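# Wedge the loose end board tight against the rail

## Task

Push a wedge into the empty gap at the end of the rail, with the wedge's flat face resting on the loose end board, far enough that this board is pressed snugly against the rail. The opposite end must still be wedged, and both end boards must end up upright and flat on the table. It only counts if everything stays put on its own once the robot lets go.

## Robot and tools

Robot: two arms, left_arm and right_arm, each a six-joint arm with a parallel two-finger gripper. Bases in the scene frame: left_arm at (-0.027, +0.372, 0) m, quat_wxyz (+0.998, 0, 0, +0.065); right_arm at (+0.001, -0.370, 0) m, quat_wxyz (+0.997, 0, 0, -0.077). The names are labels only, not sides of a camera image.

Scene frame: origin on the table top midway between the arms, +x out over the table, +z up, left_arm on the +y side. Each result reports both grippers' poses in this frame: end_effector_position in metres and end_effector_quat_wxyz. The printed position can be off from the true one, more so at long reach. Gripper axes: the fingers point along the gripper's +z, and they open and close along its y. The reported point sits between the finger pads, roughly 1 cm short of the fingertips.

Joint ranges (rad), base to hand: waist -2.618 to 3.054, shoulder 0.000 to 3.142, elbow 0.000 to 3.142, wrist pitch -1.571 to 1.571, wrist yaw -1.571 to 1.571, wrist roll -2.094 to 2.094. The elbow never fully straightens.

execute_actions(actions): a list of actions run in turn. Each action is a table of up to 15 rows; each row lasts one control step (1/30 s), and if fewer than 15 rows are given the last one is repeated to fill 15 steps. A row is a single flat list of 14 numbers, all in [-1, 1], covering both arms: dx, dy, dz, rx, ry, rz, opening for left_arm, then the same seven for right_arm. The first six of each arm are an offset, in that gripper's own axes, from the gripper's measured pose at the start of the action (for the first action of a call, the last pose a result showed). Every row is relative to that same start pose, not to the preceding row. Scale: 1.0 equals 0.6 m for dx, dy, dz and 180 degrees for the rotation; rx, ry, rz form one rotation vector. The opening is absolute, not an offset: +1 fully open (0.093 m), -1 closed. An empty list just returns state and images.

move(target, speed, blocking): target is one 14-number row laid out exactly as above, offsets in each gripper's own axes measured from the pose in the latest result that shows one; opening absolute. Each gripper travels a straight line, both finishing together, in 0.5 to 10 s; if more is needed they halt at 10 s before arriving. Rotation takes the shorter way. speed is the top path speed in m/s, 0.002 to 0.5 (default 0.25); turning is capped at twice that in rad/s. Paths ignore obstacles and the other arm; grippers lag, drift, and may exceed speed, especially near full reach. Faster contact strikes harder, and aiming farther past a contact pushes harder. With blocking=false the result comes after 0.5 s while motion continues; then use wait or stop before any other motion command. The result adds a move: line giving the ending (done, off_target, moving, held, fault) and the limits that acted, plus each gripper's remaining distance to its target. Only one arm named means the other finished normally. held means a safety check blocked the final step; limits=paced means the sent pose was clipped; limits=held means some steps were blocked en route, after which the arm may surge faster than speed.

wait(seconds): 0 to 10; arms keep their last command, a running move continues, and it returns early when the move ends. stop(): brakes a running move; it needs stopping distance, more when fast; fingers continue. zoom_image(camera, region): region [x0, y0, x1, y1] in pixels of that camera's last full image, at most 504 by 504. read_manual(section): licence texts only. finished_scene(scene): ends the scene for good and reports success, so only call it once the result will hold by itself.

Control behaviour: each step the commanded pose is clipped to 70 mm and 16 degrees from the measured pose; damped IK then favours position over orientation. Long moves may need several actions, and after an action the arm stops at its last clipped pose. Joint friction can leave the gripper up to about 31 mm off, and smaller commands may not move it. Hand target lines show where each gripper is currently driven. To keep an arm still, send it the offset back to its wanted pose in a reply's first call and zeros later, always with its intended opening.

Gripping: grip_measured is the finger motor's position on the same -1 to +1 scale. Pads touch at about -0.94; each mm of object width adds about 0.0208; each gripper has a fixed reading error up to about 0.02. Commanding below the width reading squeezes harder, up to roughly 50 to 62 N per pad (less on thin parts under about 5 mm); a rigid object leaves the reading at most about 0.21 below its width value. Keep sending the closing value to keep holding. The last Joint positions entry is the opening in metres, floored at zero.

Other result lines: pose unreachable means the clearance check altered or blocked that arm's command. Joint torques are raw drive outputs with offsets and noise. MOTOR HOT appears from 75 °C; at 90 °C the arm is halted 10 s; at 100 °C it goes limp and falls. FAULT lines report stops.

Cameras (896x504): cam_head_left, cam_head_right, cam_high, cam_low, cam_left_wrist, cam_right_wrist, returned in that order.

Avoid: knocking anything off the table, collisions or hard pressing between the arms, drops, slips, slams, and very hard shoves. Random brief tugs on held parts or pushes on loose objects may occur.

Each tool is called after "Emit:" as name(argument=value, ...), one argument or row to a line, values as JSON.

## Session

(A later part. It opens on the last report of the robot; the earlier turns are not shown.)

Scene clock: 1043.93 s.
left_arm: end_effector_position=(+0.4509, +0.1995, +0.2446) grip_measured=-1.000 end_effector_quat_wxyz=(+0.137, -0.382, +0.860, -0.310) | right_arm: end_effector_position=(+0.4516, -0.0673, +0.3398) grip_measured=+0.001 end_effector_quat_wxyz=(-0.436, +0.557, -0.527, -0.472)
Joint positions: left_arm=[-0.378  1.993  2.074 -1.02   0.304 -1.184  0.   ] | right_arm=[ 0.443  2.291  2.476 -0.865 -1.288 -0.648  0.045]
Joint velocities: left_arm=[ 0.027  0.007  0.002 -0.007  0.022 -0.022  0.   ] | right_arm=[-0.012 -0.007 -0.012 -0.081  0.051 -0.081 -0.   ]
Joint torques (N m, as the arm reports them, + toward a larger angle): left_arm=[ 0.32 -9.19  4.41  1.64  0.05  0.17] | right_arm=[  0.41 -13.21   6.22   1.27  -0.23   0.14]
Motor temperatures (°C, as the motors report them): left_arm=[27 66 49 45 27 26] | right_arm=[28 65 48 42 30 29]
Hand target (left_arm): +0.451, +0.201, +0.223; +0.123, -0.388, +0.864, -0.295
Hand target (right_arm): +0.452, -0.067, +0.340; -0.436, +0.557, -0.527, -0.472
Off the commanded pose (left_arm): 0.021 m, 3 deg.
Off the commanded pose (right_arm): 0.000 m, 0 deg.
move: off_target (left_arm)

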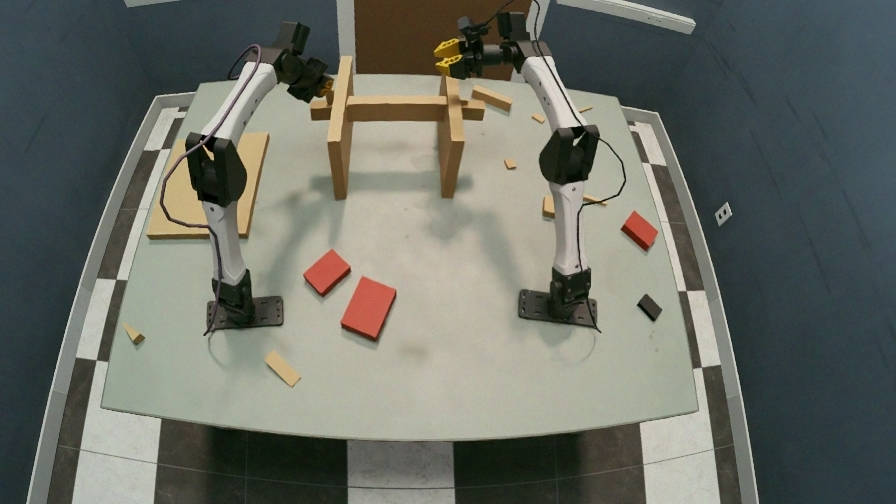

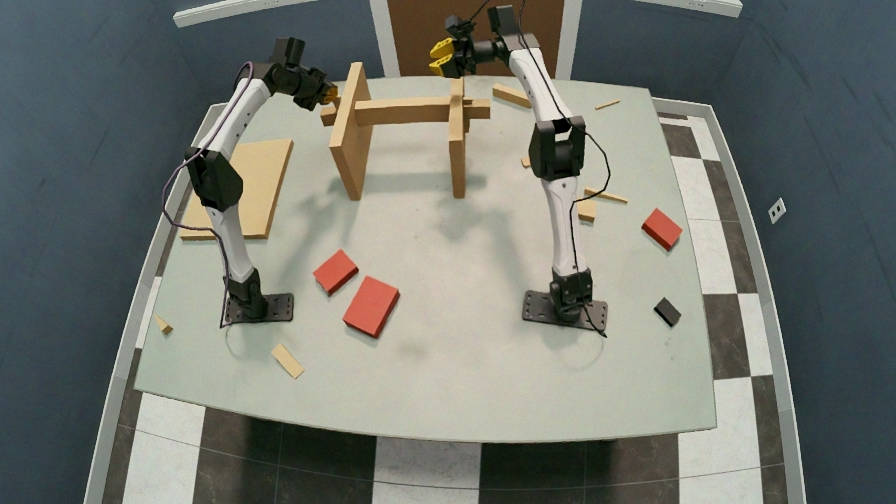

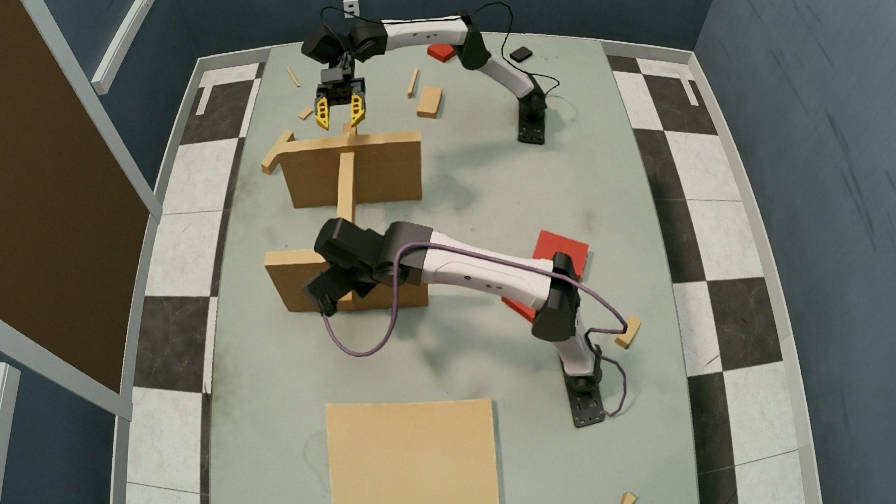

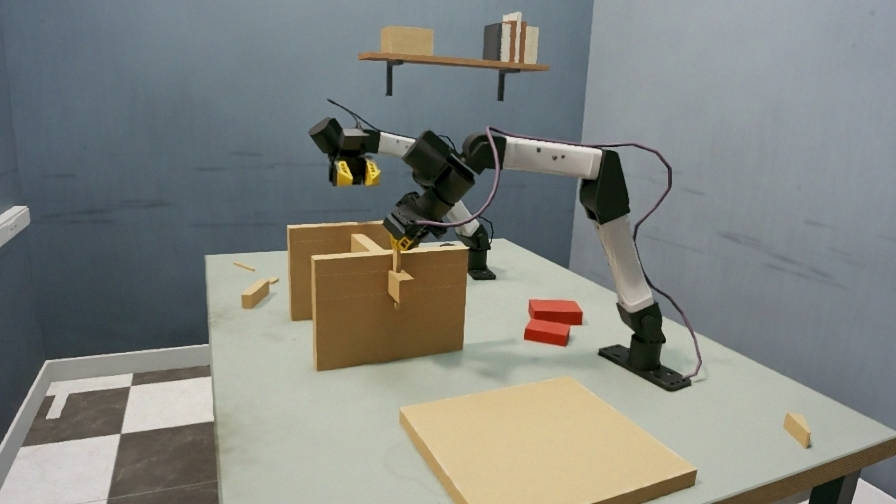

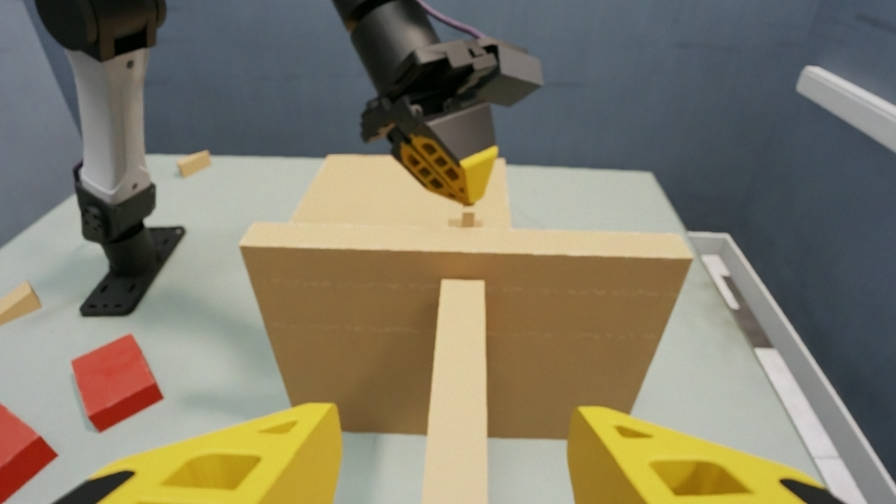

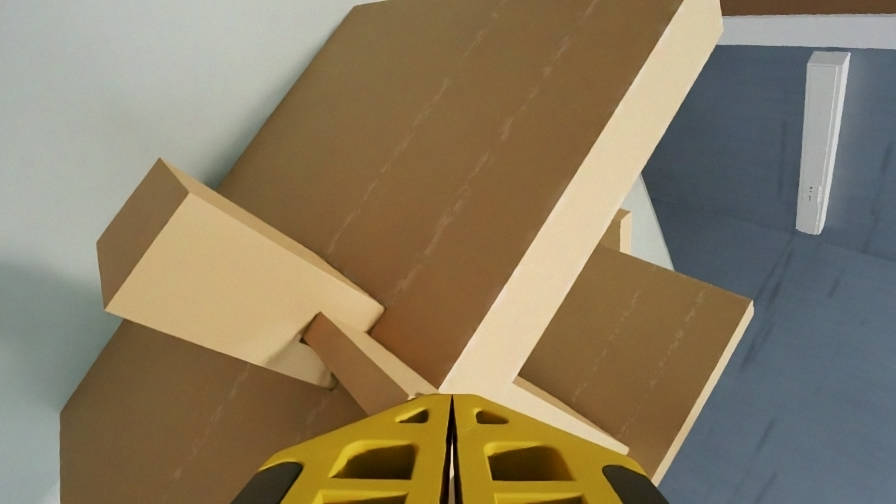

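Emit:
move(
  target=[0, 0.04253, 0.0514, 0, 0, 0, -1.0, 0, 0, 0, 0, 0, 0, 0.0],
  speed=0.015,
)

Scene clock: 1058.53 s.
left_arm: end_effector_position=(+0.4525, +0.1978, +0.2425) grip_measured=-1.000 end_effector_quat_wxyz=(+0.167, -0.369, +0.850, -0.338) | right_arm: end_effector_position=(+0.4516, -0.0673, +0.3398) grip_measured=+0.001 end_effector_quat_wxyz=(-0.436, +0.557, -0.527, -0.472)
Joint positions: left_arm=[-0.378  1.911  1.896 -0.838  0.312 -1.184  0.   ] | right_arm=[ 0.443  2.291  2.476 -0.865 -1.288 -0.648  0.045]
Joint velocities: left_arm=[ 0.007  0.017 -0.002  0.007  0.037 -0.007  0.   ] | right_arm=[ 0.017  0.002  0.002 -0.022  0.022 -0.066  0.   ]
Joint torques (N m, as the arm reports them, + toward a larger angle): left_arm=[ 0.16 -7.06  3.92  1.54  0.02  0.19] | right_arm=[  0.41 -13.2    6.23   1.26  -0.24   0.15]
Motor temperatures (°C, as the motors report them): left_arm=[27 65 47 45 27 26] | right_arm=[28 66 48 42 30 29]
Hand target (left_arm): +0.450, +0.200, +0.205; +0.137, -0.382, +0.860, -0.310
Hand target (right_arm): +0.452, -0.067, +0.340; -0.436, +0.557, -0.527, -0.472
Off the commanded pose (left_arm): 0.038 m, 5 deg.
Off the commanded pose (right_arm): 0.000 m, 0 deg.
move: off_target (left_arm)

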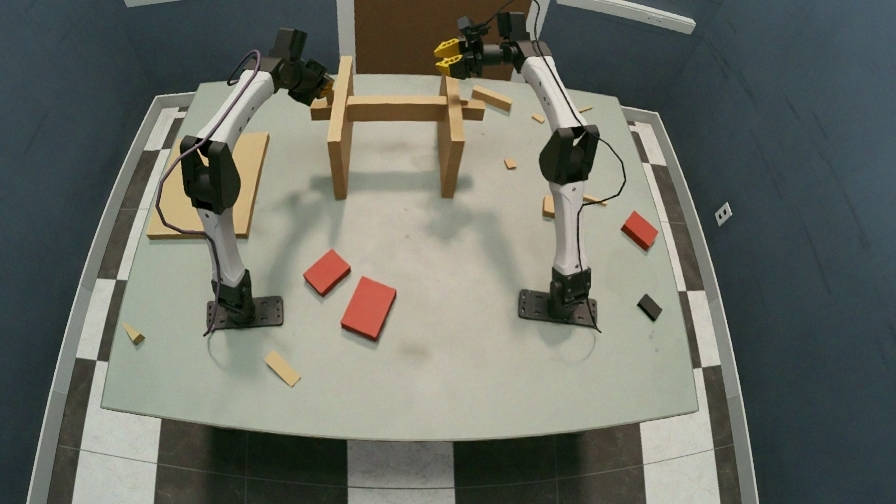

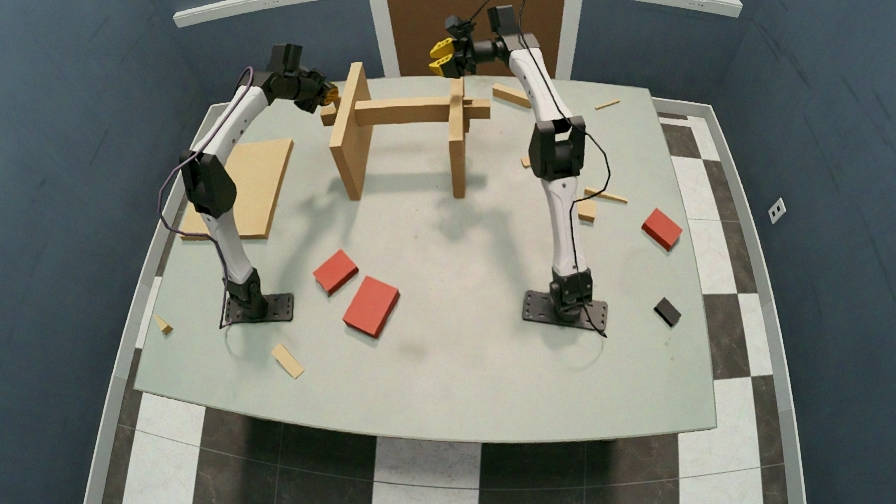

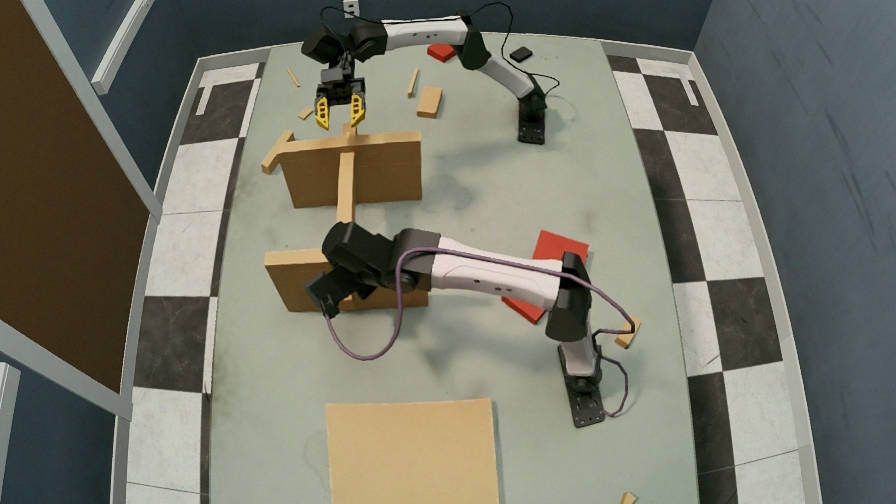

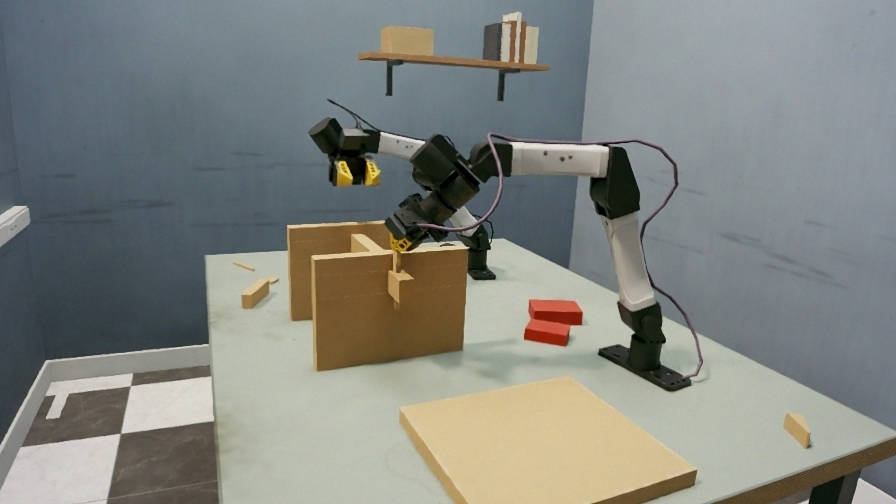

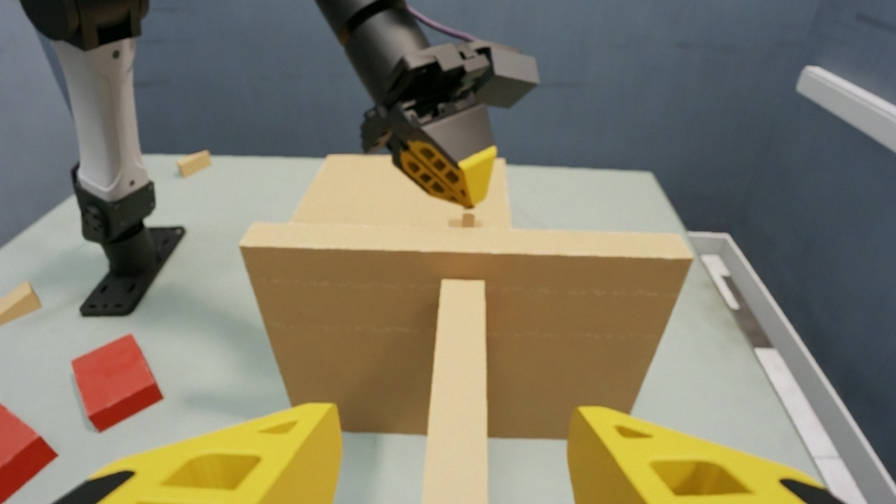

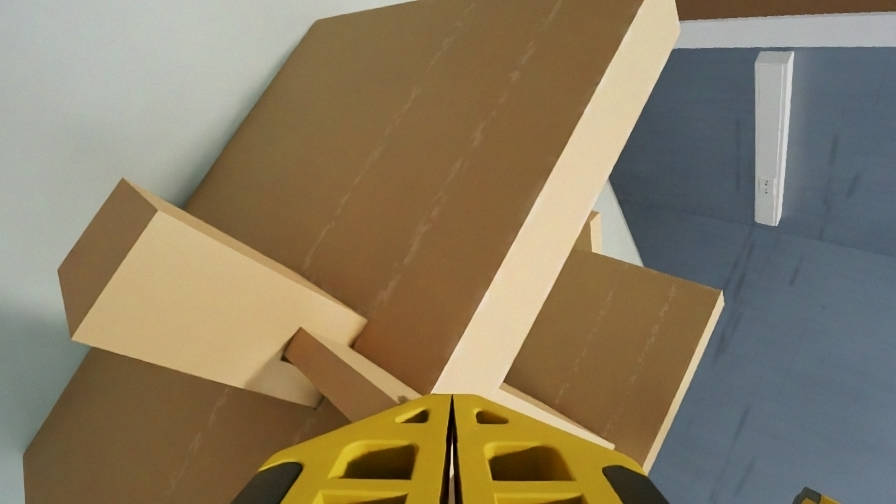

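Emit:
zoom_image(
  camera="cam_left_wrist",
  region=[400, 120, 540, 250],
)

Emit:
zoom_image(
  camera="cam_low",
  region=[340, 200, 480, 340],
)

Emit:
zoom_image(
  camera="cam_left_wrist",
  region=[400, 240, 530, 340],
)

Region (400, 120, 540, 250) of cam_left_wrist's 896x504 image, scaled by 3.600, with more detail than that image has; it fills the top 468 rows of this view, and the rest is white.

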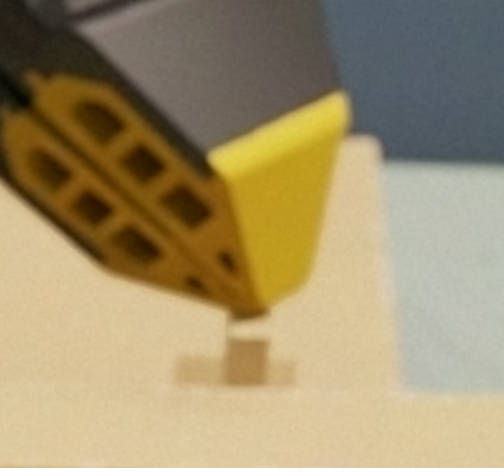

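Region (340, 200, 480, 340) of cam_low's 896x504 image, scaled by 3.600, with more detail than that image has.

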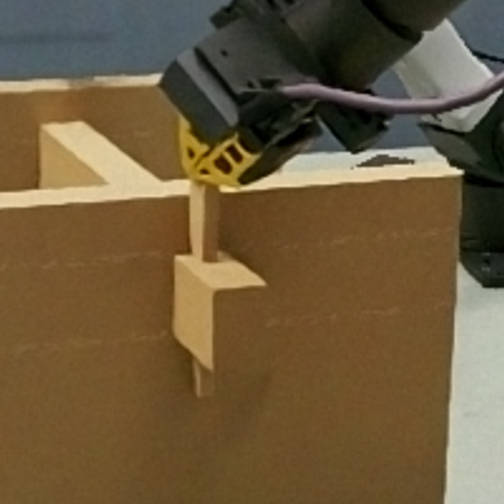

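Region (400, 240, 530, 340) of cam_left_wrist's 896x504 image, scaled by 3.877, with more detail than that image has; it fills the top 388 rows of this view, and the rest is white.

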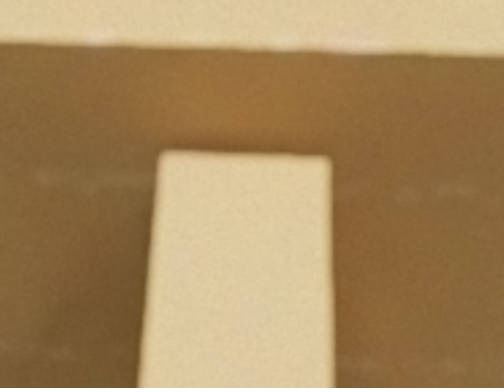

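Emit:
zoom_image(
  camera="cam_high",
  region=[300, 90, 400, 190],
)

Emit:
zoom_image(
  camera="cam_head_left",
  region=[420, 50, 520, 150],
)

Emit:
zoom_image(
  camera="cam_head_right",
  region=[300, 50, 500, 210],
)

Region (300, 90, 400, 190) of cam_high's 896x504 image, scaled by 5.040, with more detail than that image has.

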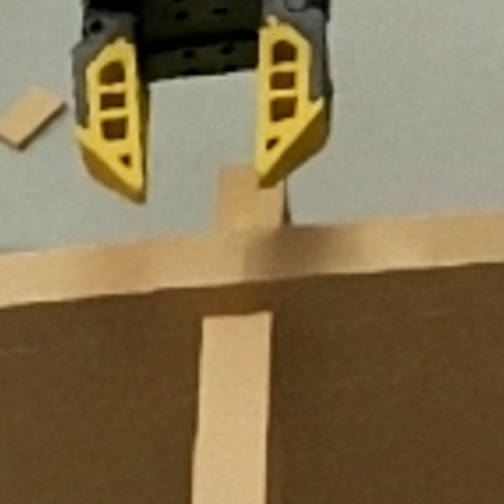

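Region (420, 50, 520, 150) of cam_head_left's 896x504 image, scaled by 5.040, with more detail than that image has.

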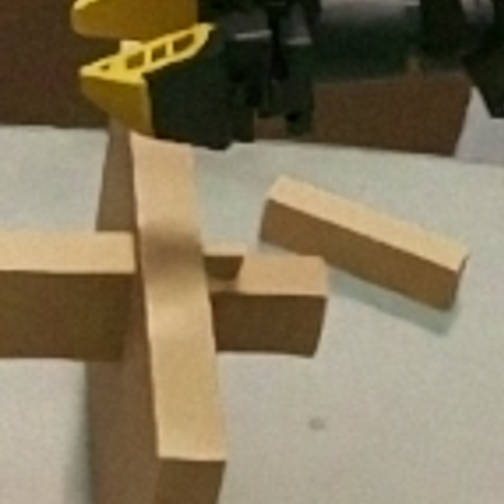

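Region (300, 50, 500, 210) of cam_head_right's 896x504 image, scaled by 2.520, with more detail than that image has; it fills the top 403 rows of this view, and the rest is white.

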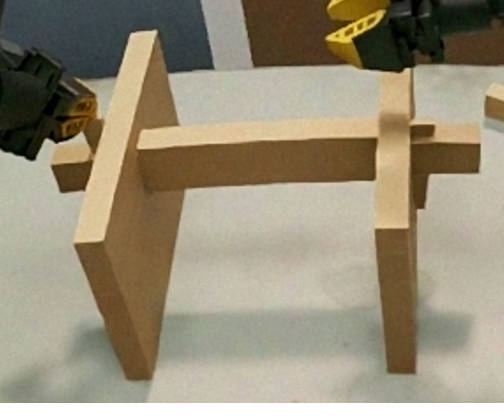

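Emit:
zoom_image(
  camera="cam_head_right",
  region=[340, 90, 390, 140],
)

Emit:
zoom_image(
  camera="cam_head_left",
  region=[325, 85, 375, 135],
)

Region (340, 90, 390, 140) of cam_head_right's 896x504 image, scaled by 10.080, with more detail than that image has.

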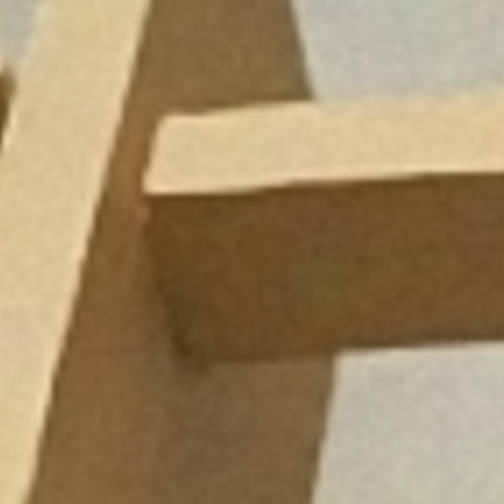

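Region (325, 85, 375, 135) of cam_head_left's 896x504 image, scaled by 10.080, with more detail than that image has.

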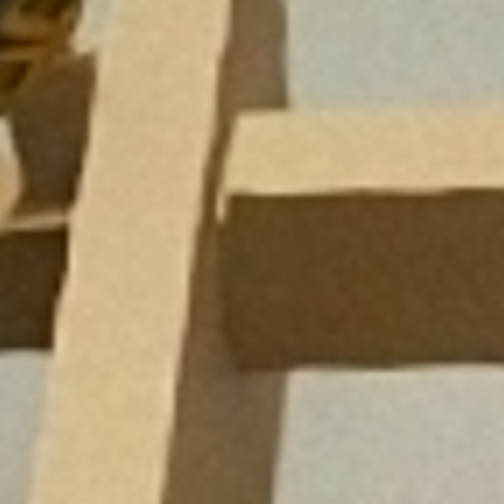

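Emit:
move(
  target=[0.00323, 0.07317, 0.06845, -0.04, 0, 0, -1.0, 0, 0, 0, 0, 0, 0, 0.0],
  speed=0.015,
)

Scene clock: 1119.57 s.
left_arm: end_effector_position=(+0.4526, +0.1979, +0.2411) grip_measured=-1.000 end_effector_quat_wxyz=(+0.175, -0.361, +0.850, -0.340) | right_arm: end_effector_position=(+0.4516, -0.0673, +0.3398) grip_measured=+0.001 end_effector_quat_wxyz=(-0.436, +0.557, -0.527, -0.472)
Joint positions: left_arm=[-0.378  1.896  1.862 -0.803  0.311 -1.171  0.   ] | right_arm=[ 0.443  2.291  2.476 -0.865 -1.288 -0.648  0.045]
Joint velocities: left_arm=[-0.002  0.002 -0.002 -0.007  0.022 -0.007  0.   ] | right_arm=[ 0.007 -0.012 -0.002 -0.051  0.022 -0.007  0.001]
Joint torques (N m, as the arm reports them, + toward a larger angle): left_arm=[-0.76 -5.48  2.88  1.48 -0.41  0.3 ] | right_arm=[  0.41 -13.21   6.22   1.26  -0.24   0.15]
Motor temperatures (°C, as the motors report them): left_arm=[27 59 44 45 27 26] | right_arm=[28 67 48 42 30 29]
Hand target (left_arm): +0.448, +0.201, +0.185; +0.142, -0.377, +0.870, -0.284
Hand target (right_arm): +0.452, -0.067, +0.340; -0.436, +0.557, -0.527, -0.472
Off the commanded pose (left_arm): 0.059 m, 8 deg.
Off the commanded pose (right_arm): 0.000 m, 0 deg.
move: off_target (left_arm)

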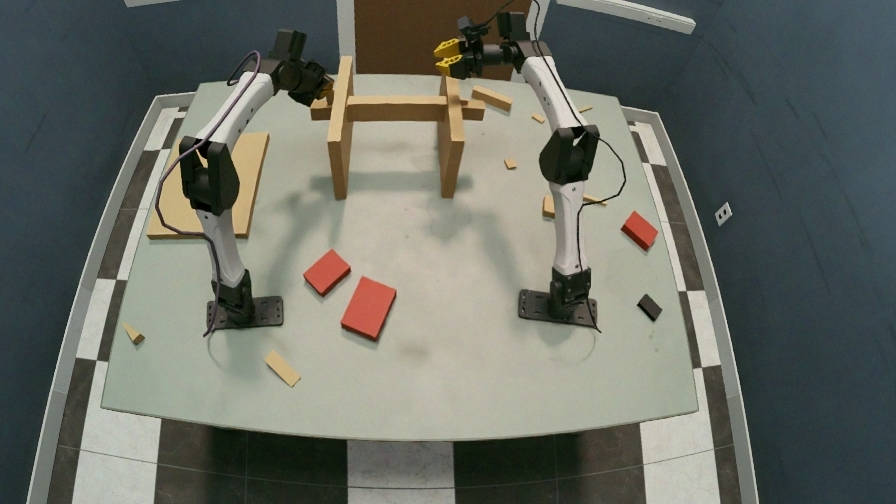

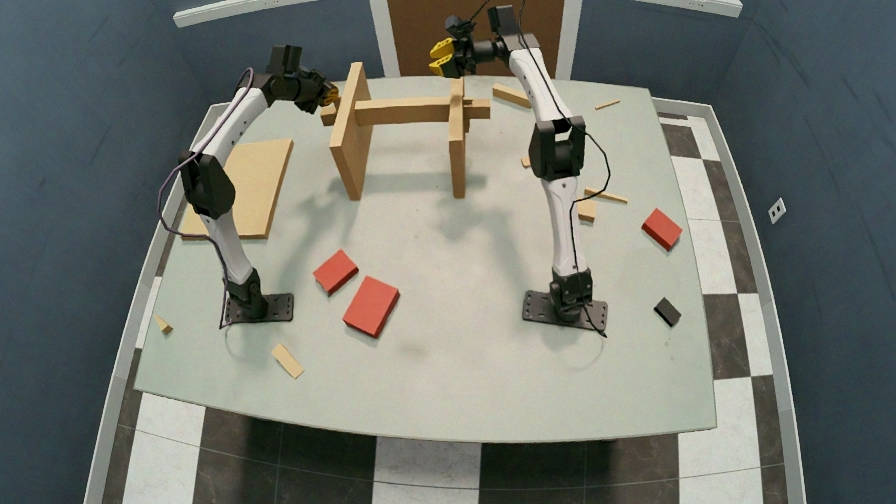

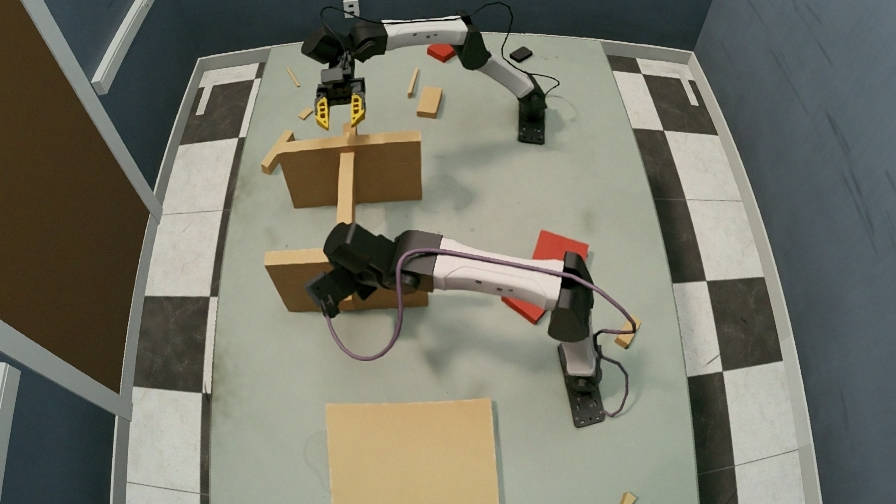

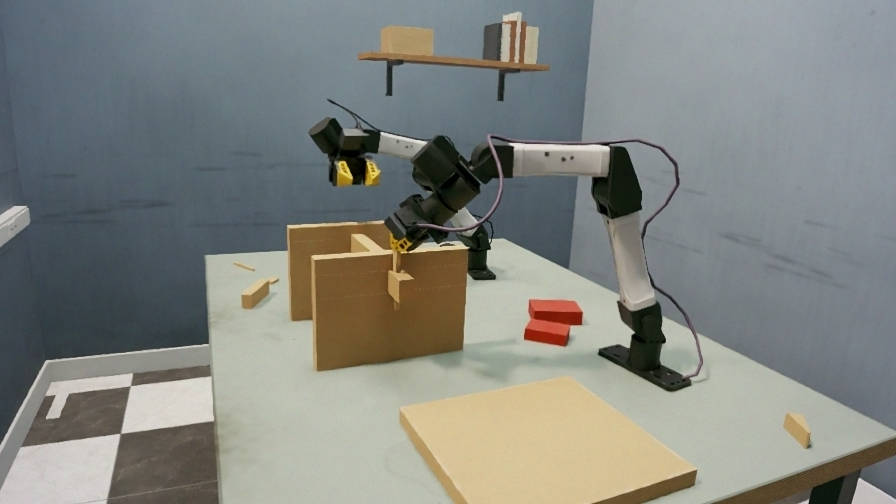

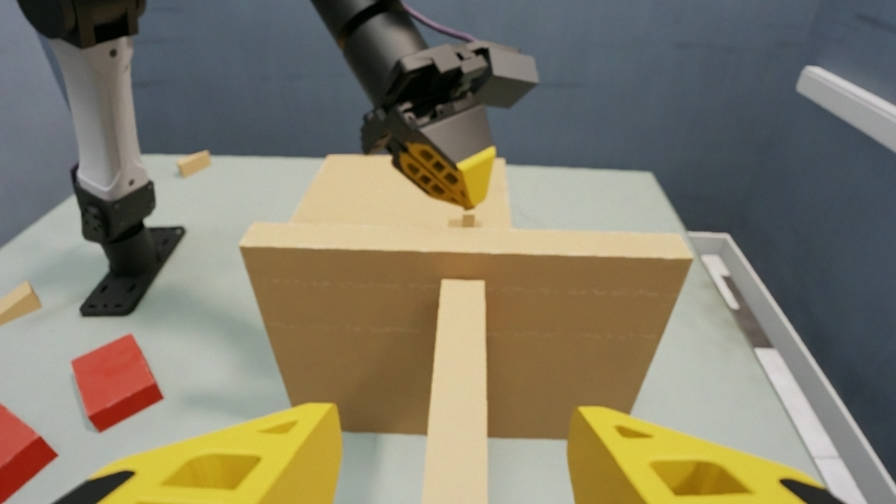

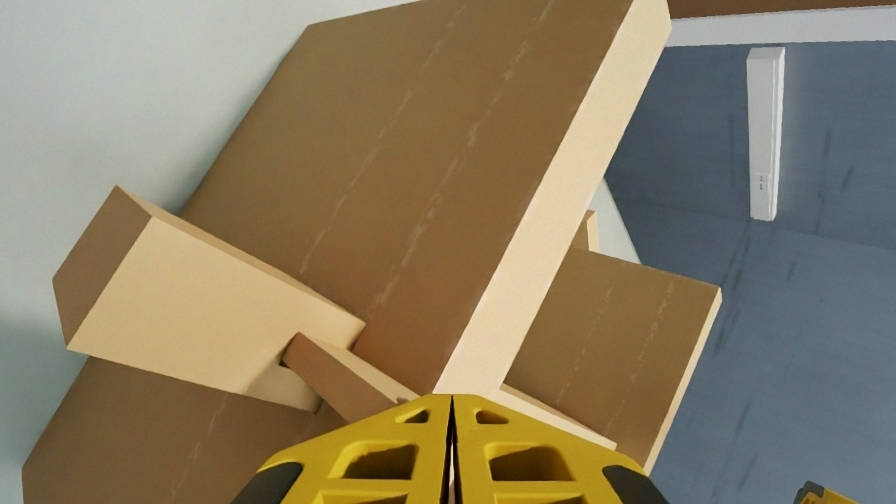

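Emit:
move(
  target=[0.00413, 0.06205, 0.05548, -0.04, 0, 0, -1.0, 0.1863, 0.0987, -0.1855, 0.1823, 0.0518, 0.0492, -1.0],
  speed=0.1,
)

Scene clock: 1210.43 s.
left_arm: end_effector_position=(+0.4524, +0.1980, +0.2424) grip_measured=-1.000 end_effector_quat_wxyz=(+0.182, -0.357, +0.852, -0.336) | right_arm: end_effector_position=(+0.3994, -0.1926, +0.2399) grip_measured=-0.997 end_effector_quat_wxyz=(+0.483, -0.407, +0.713, +0.304)
Joint positions: left_arm=[-0.383  1.892  1.861 -0.802  0.296 -1.16   0.   ] | right_arm=[ 0.271  1.551  1.159 -0.186 -0.877 -0.422  0.   ]
Joint velocities: left_arm=[ 0.007  0.002 -0.012  0.022 -0.037 -0.022  0.   ] | right_arm=[-0.012 -0.012  0.002  0.066 -0.007  0.022  0.   ]
Joint torques (N m, as the arm reports them, + toward a larger angle): left_arm=[-0.46 -5.71  3.96  1.42 -0.24  0.28] | right_arm=[-0.64 -9.5   5.65  1.75 -0.01  0.22]
Motor temperatures (°C, as the motors report them): left_arm=[27 52 41 43 27 26] | right_arm=[28 68 48 43 30 29]
Hand target (left_arm): +0.449, +0.201, +0.193; +0.151, -0.371, +0.870, -0.286
Hand target (right_arm): +0.400, -0.198, +0.245; +0.497, -0.404, +0.711, +0.292
Off the commanded pose (left_arm): 0.051 m, 7 deg.
Off the commanded pose (right_arm): 0.013 m, 2 deg.
move: off_target (left_arm, right_arm)

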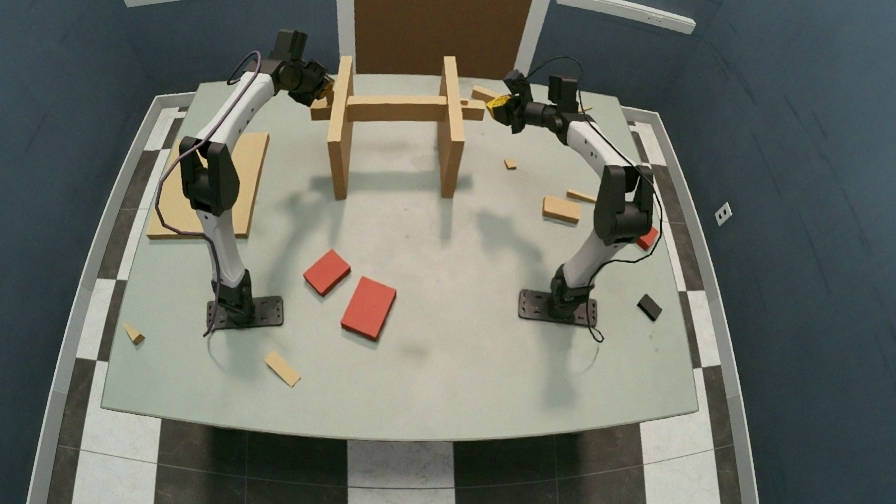

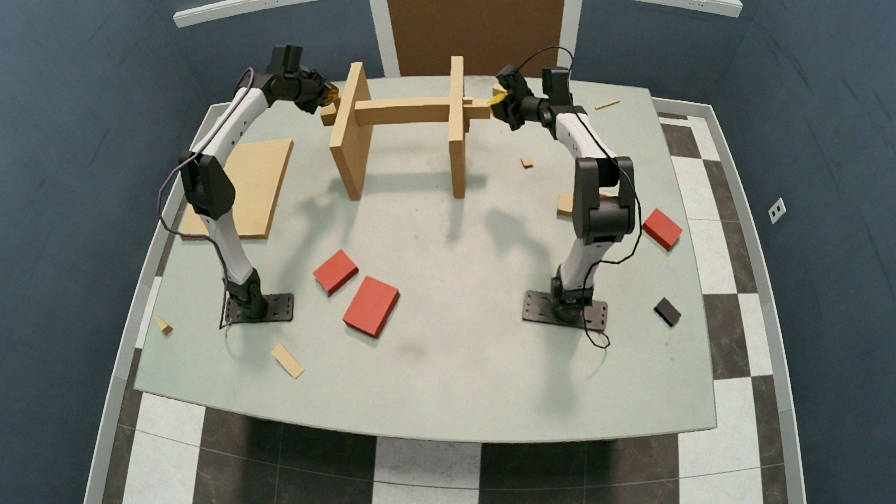

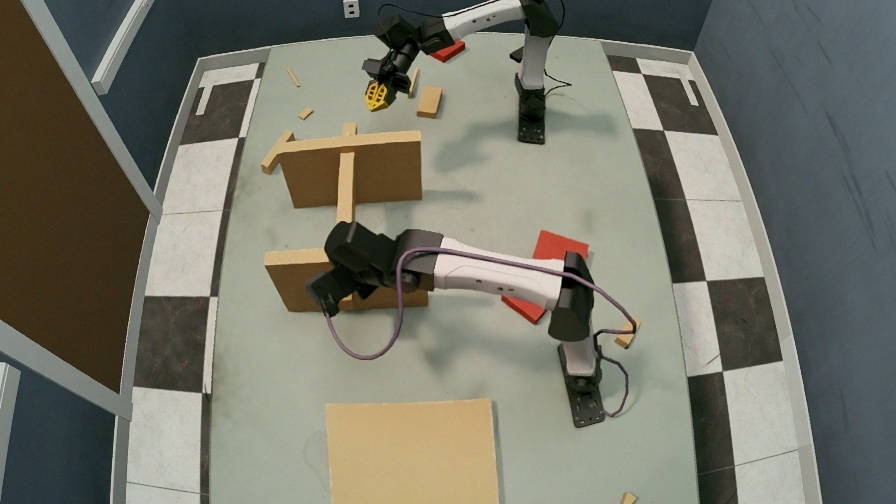

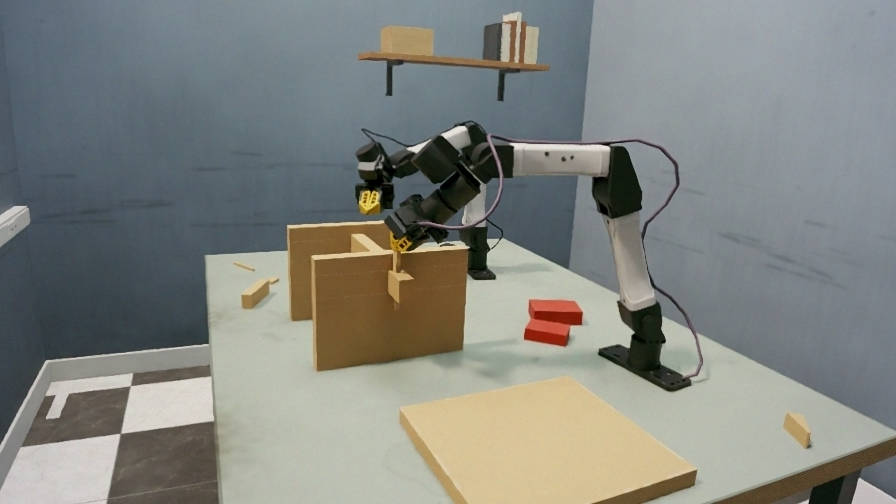

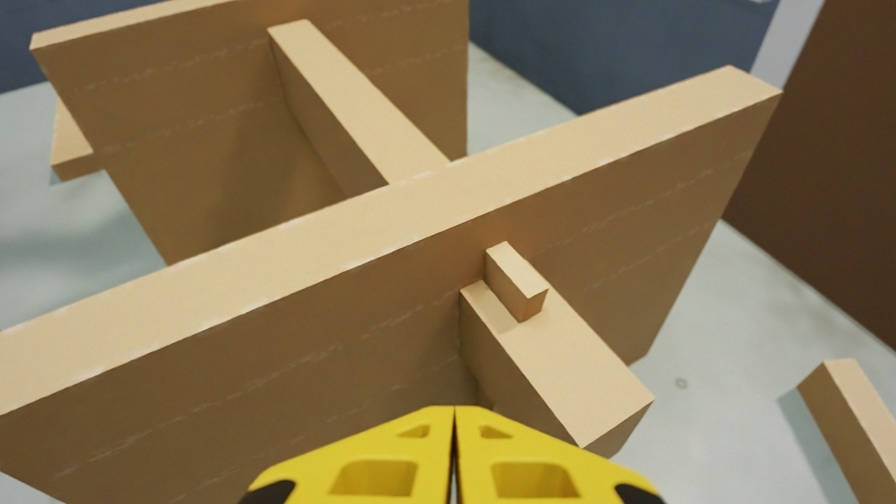

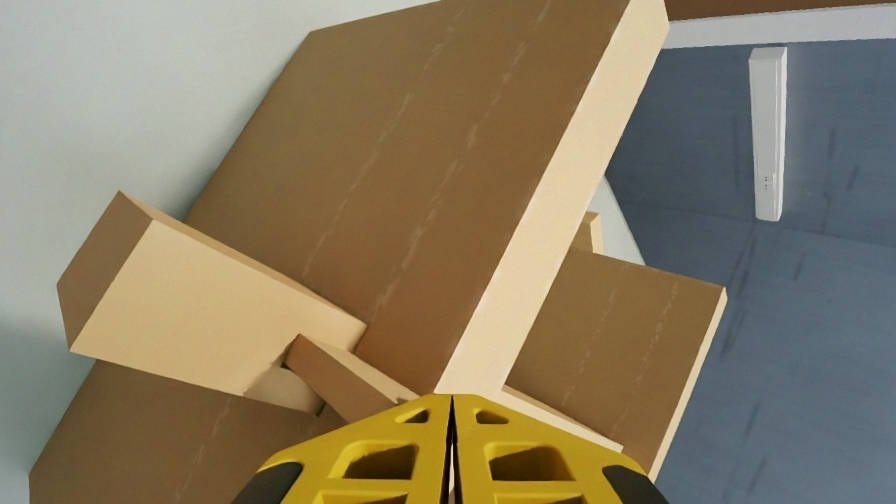

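Emit:
move(
  target=[0.00568, 0.0619, 0.05557, -0.034, 0.015, -0.011, -1.0, 0.1001, -0.1170, 0.02775, 0, 0, 0, -1.0],
  speed=0.05,
)

Scene clock: 1248.40 s.
left_arm: end_effector_position=(+0.4524, +0.1974, +0.2425) grip_measured=-1.000 end_effector_quat_wxyz=(+0.181, -0.356, +0.852, -0.338) | right_arm: end_effector_position=(+0.4475, -0.2279, +0.1665) grip_measured=-0.997 end_effector_quat_wxyz=(+0.463, -0.399, +0.728, +0.312)
Joint positions: left_arm=[-0.383  1.892  1.861 -0.801  0.301 -1.16   0.   ] | right_arm=[ 0.163  1.814  1.203 -0.104 -0.959 -0.527  0.   ]
Joint velocities: left_arm=[-0.012  0.017  0.012 -0.022 -0.037 -0.051  0.   ] | right_arm=[ 0.017  0.002 -0.012  0.007 -0.007 -0.022  0.   ]
Joint torques (N m, as the arm reports them, + toward a larger angle): left_arm=[ 0.56 -5.52  4.46  1.38  0.09  0.17] | right_arm=[-0.61 -9.05  8.84  1.61 -0.33  0.08]
Motor temperatures (°C, as the motors report them): left_arm=[27 52 41 43 27 26] | right_arm=[28 63 48 46 30 29]
Hand target (left_arm): +0.449, +0.201, +0.195; +0.136, -0.373, +0.866, -0.302
Hand target (right_arm): +0.457, -0.231, +0.178; +0.483, -0.406, +0.713, +0.304
Off the commanded pose (left_arm): 0.050 m, 7 deg.
Off the commanded pose (right_arm): 0.012 m, 3 deg.
move: off_target (left_arm, right_arm)

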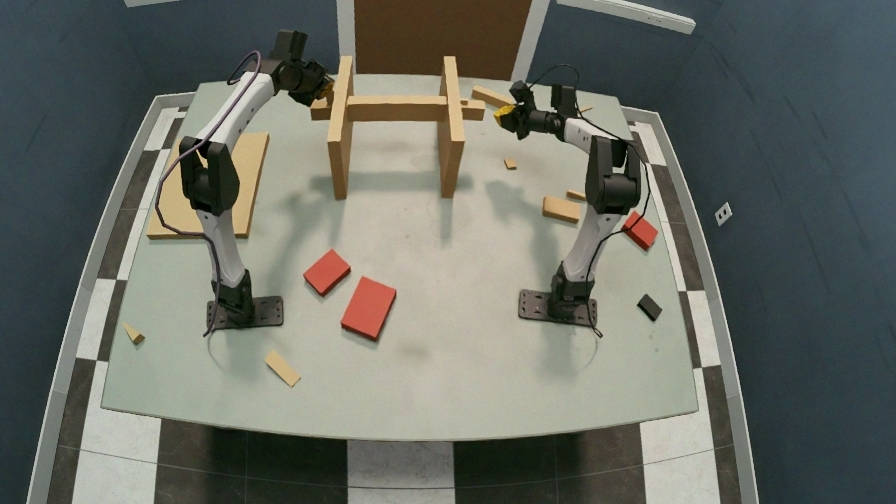

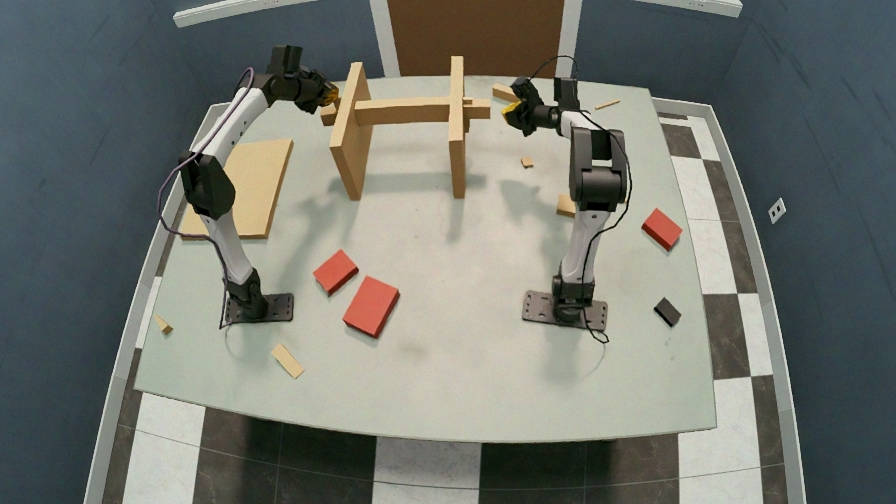

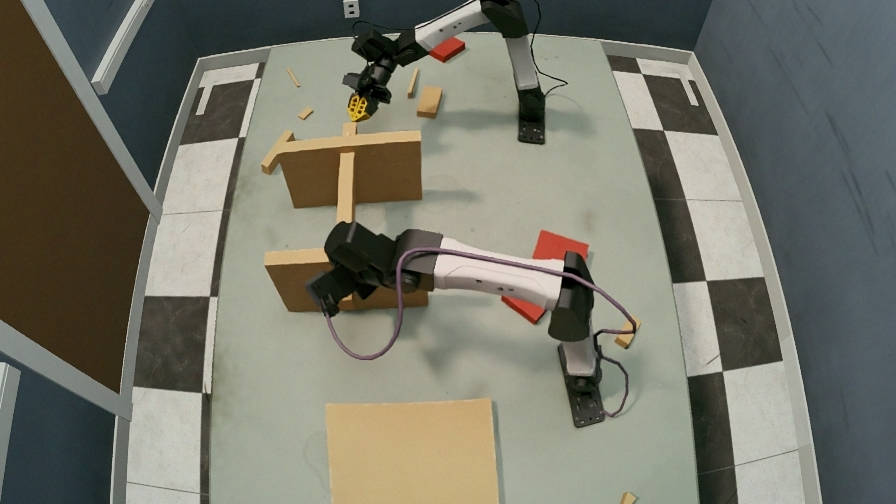

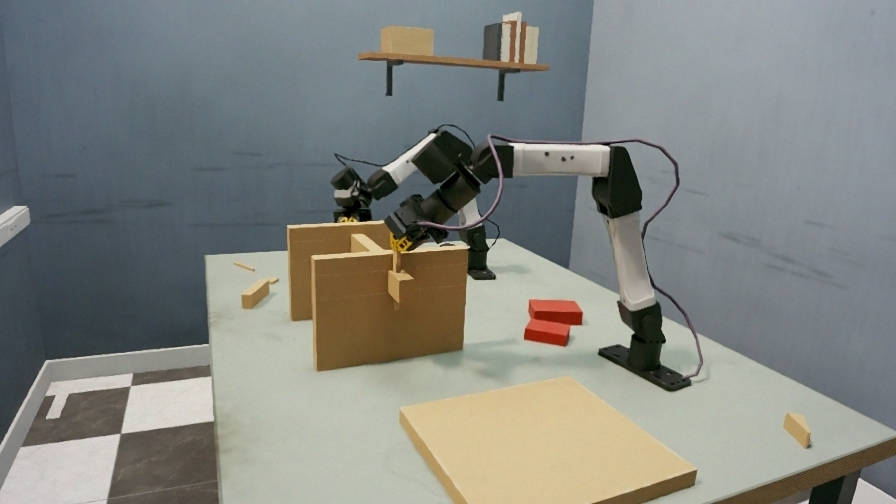

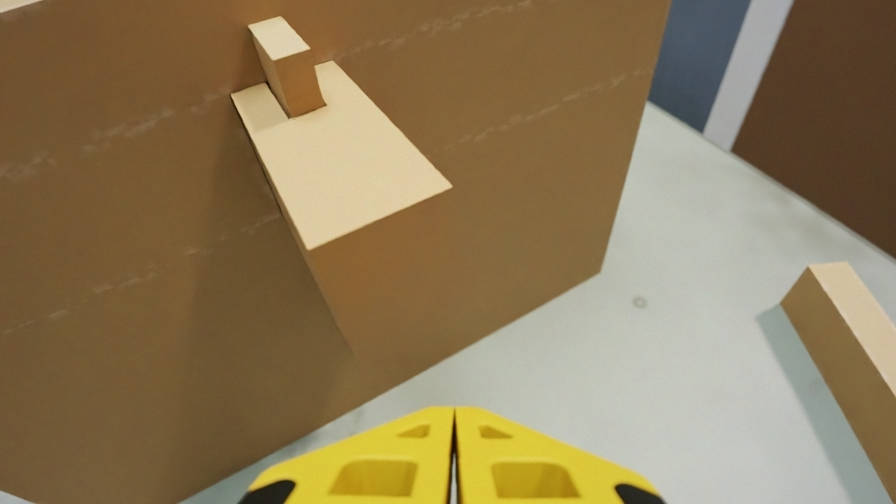

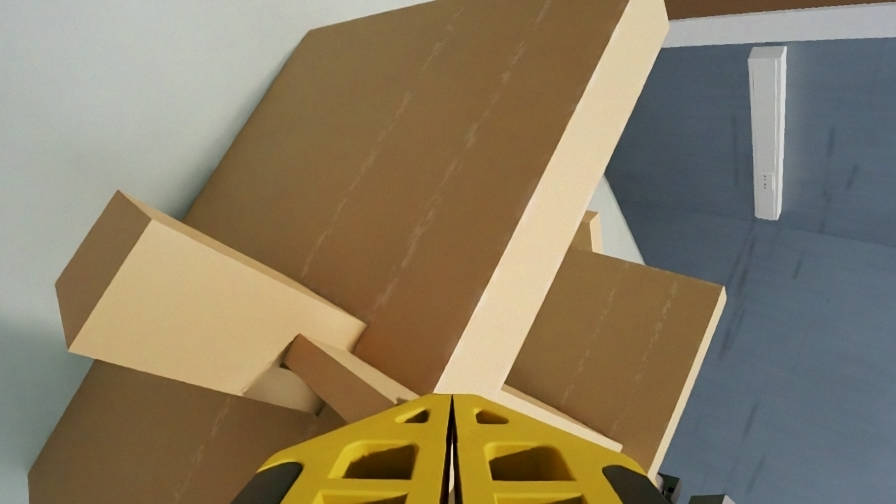

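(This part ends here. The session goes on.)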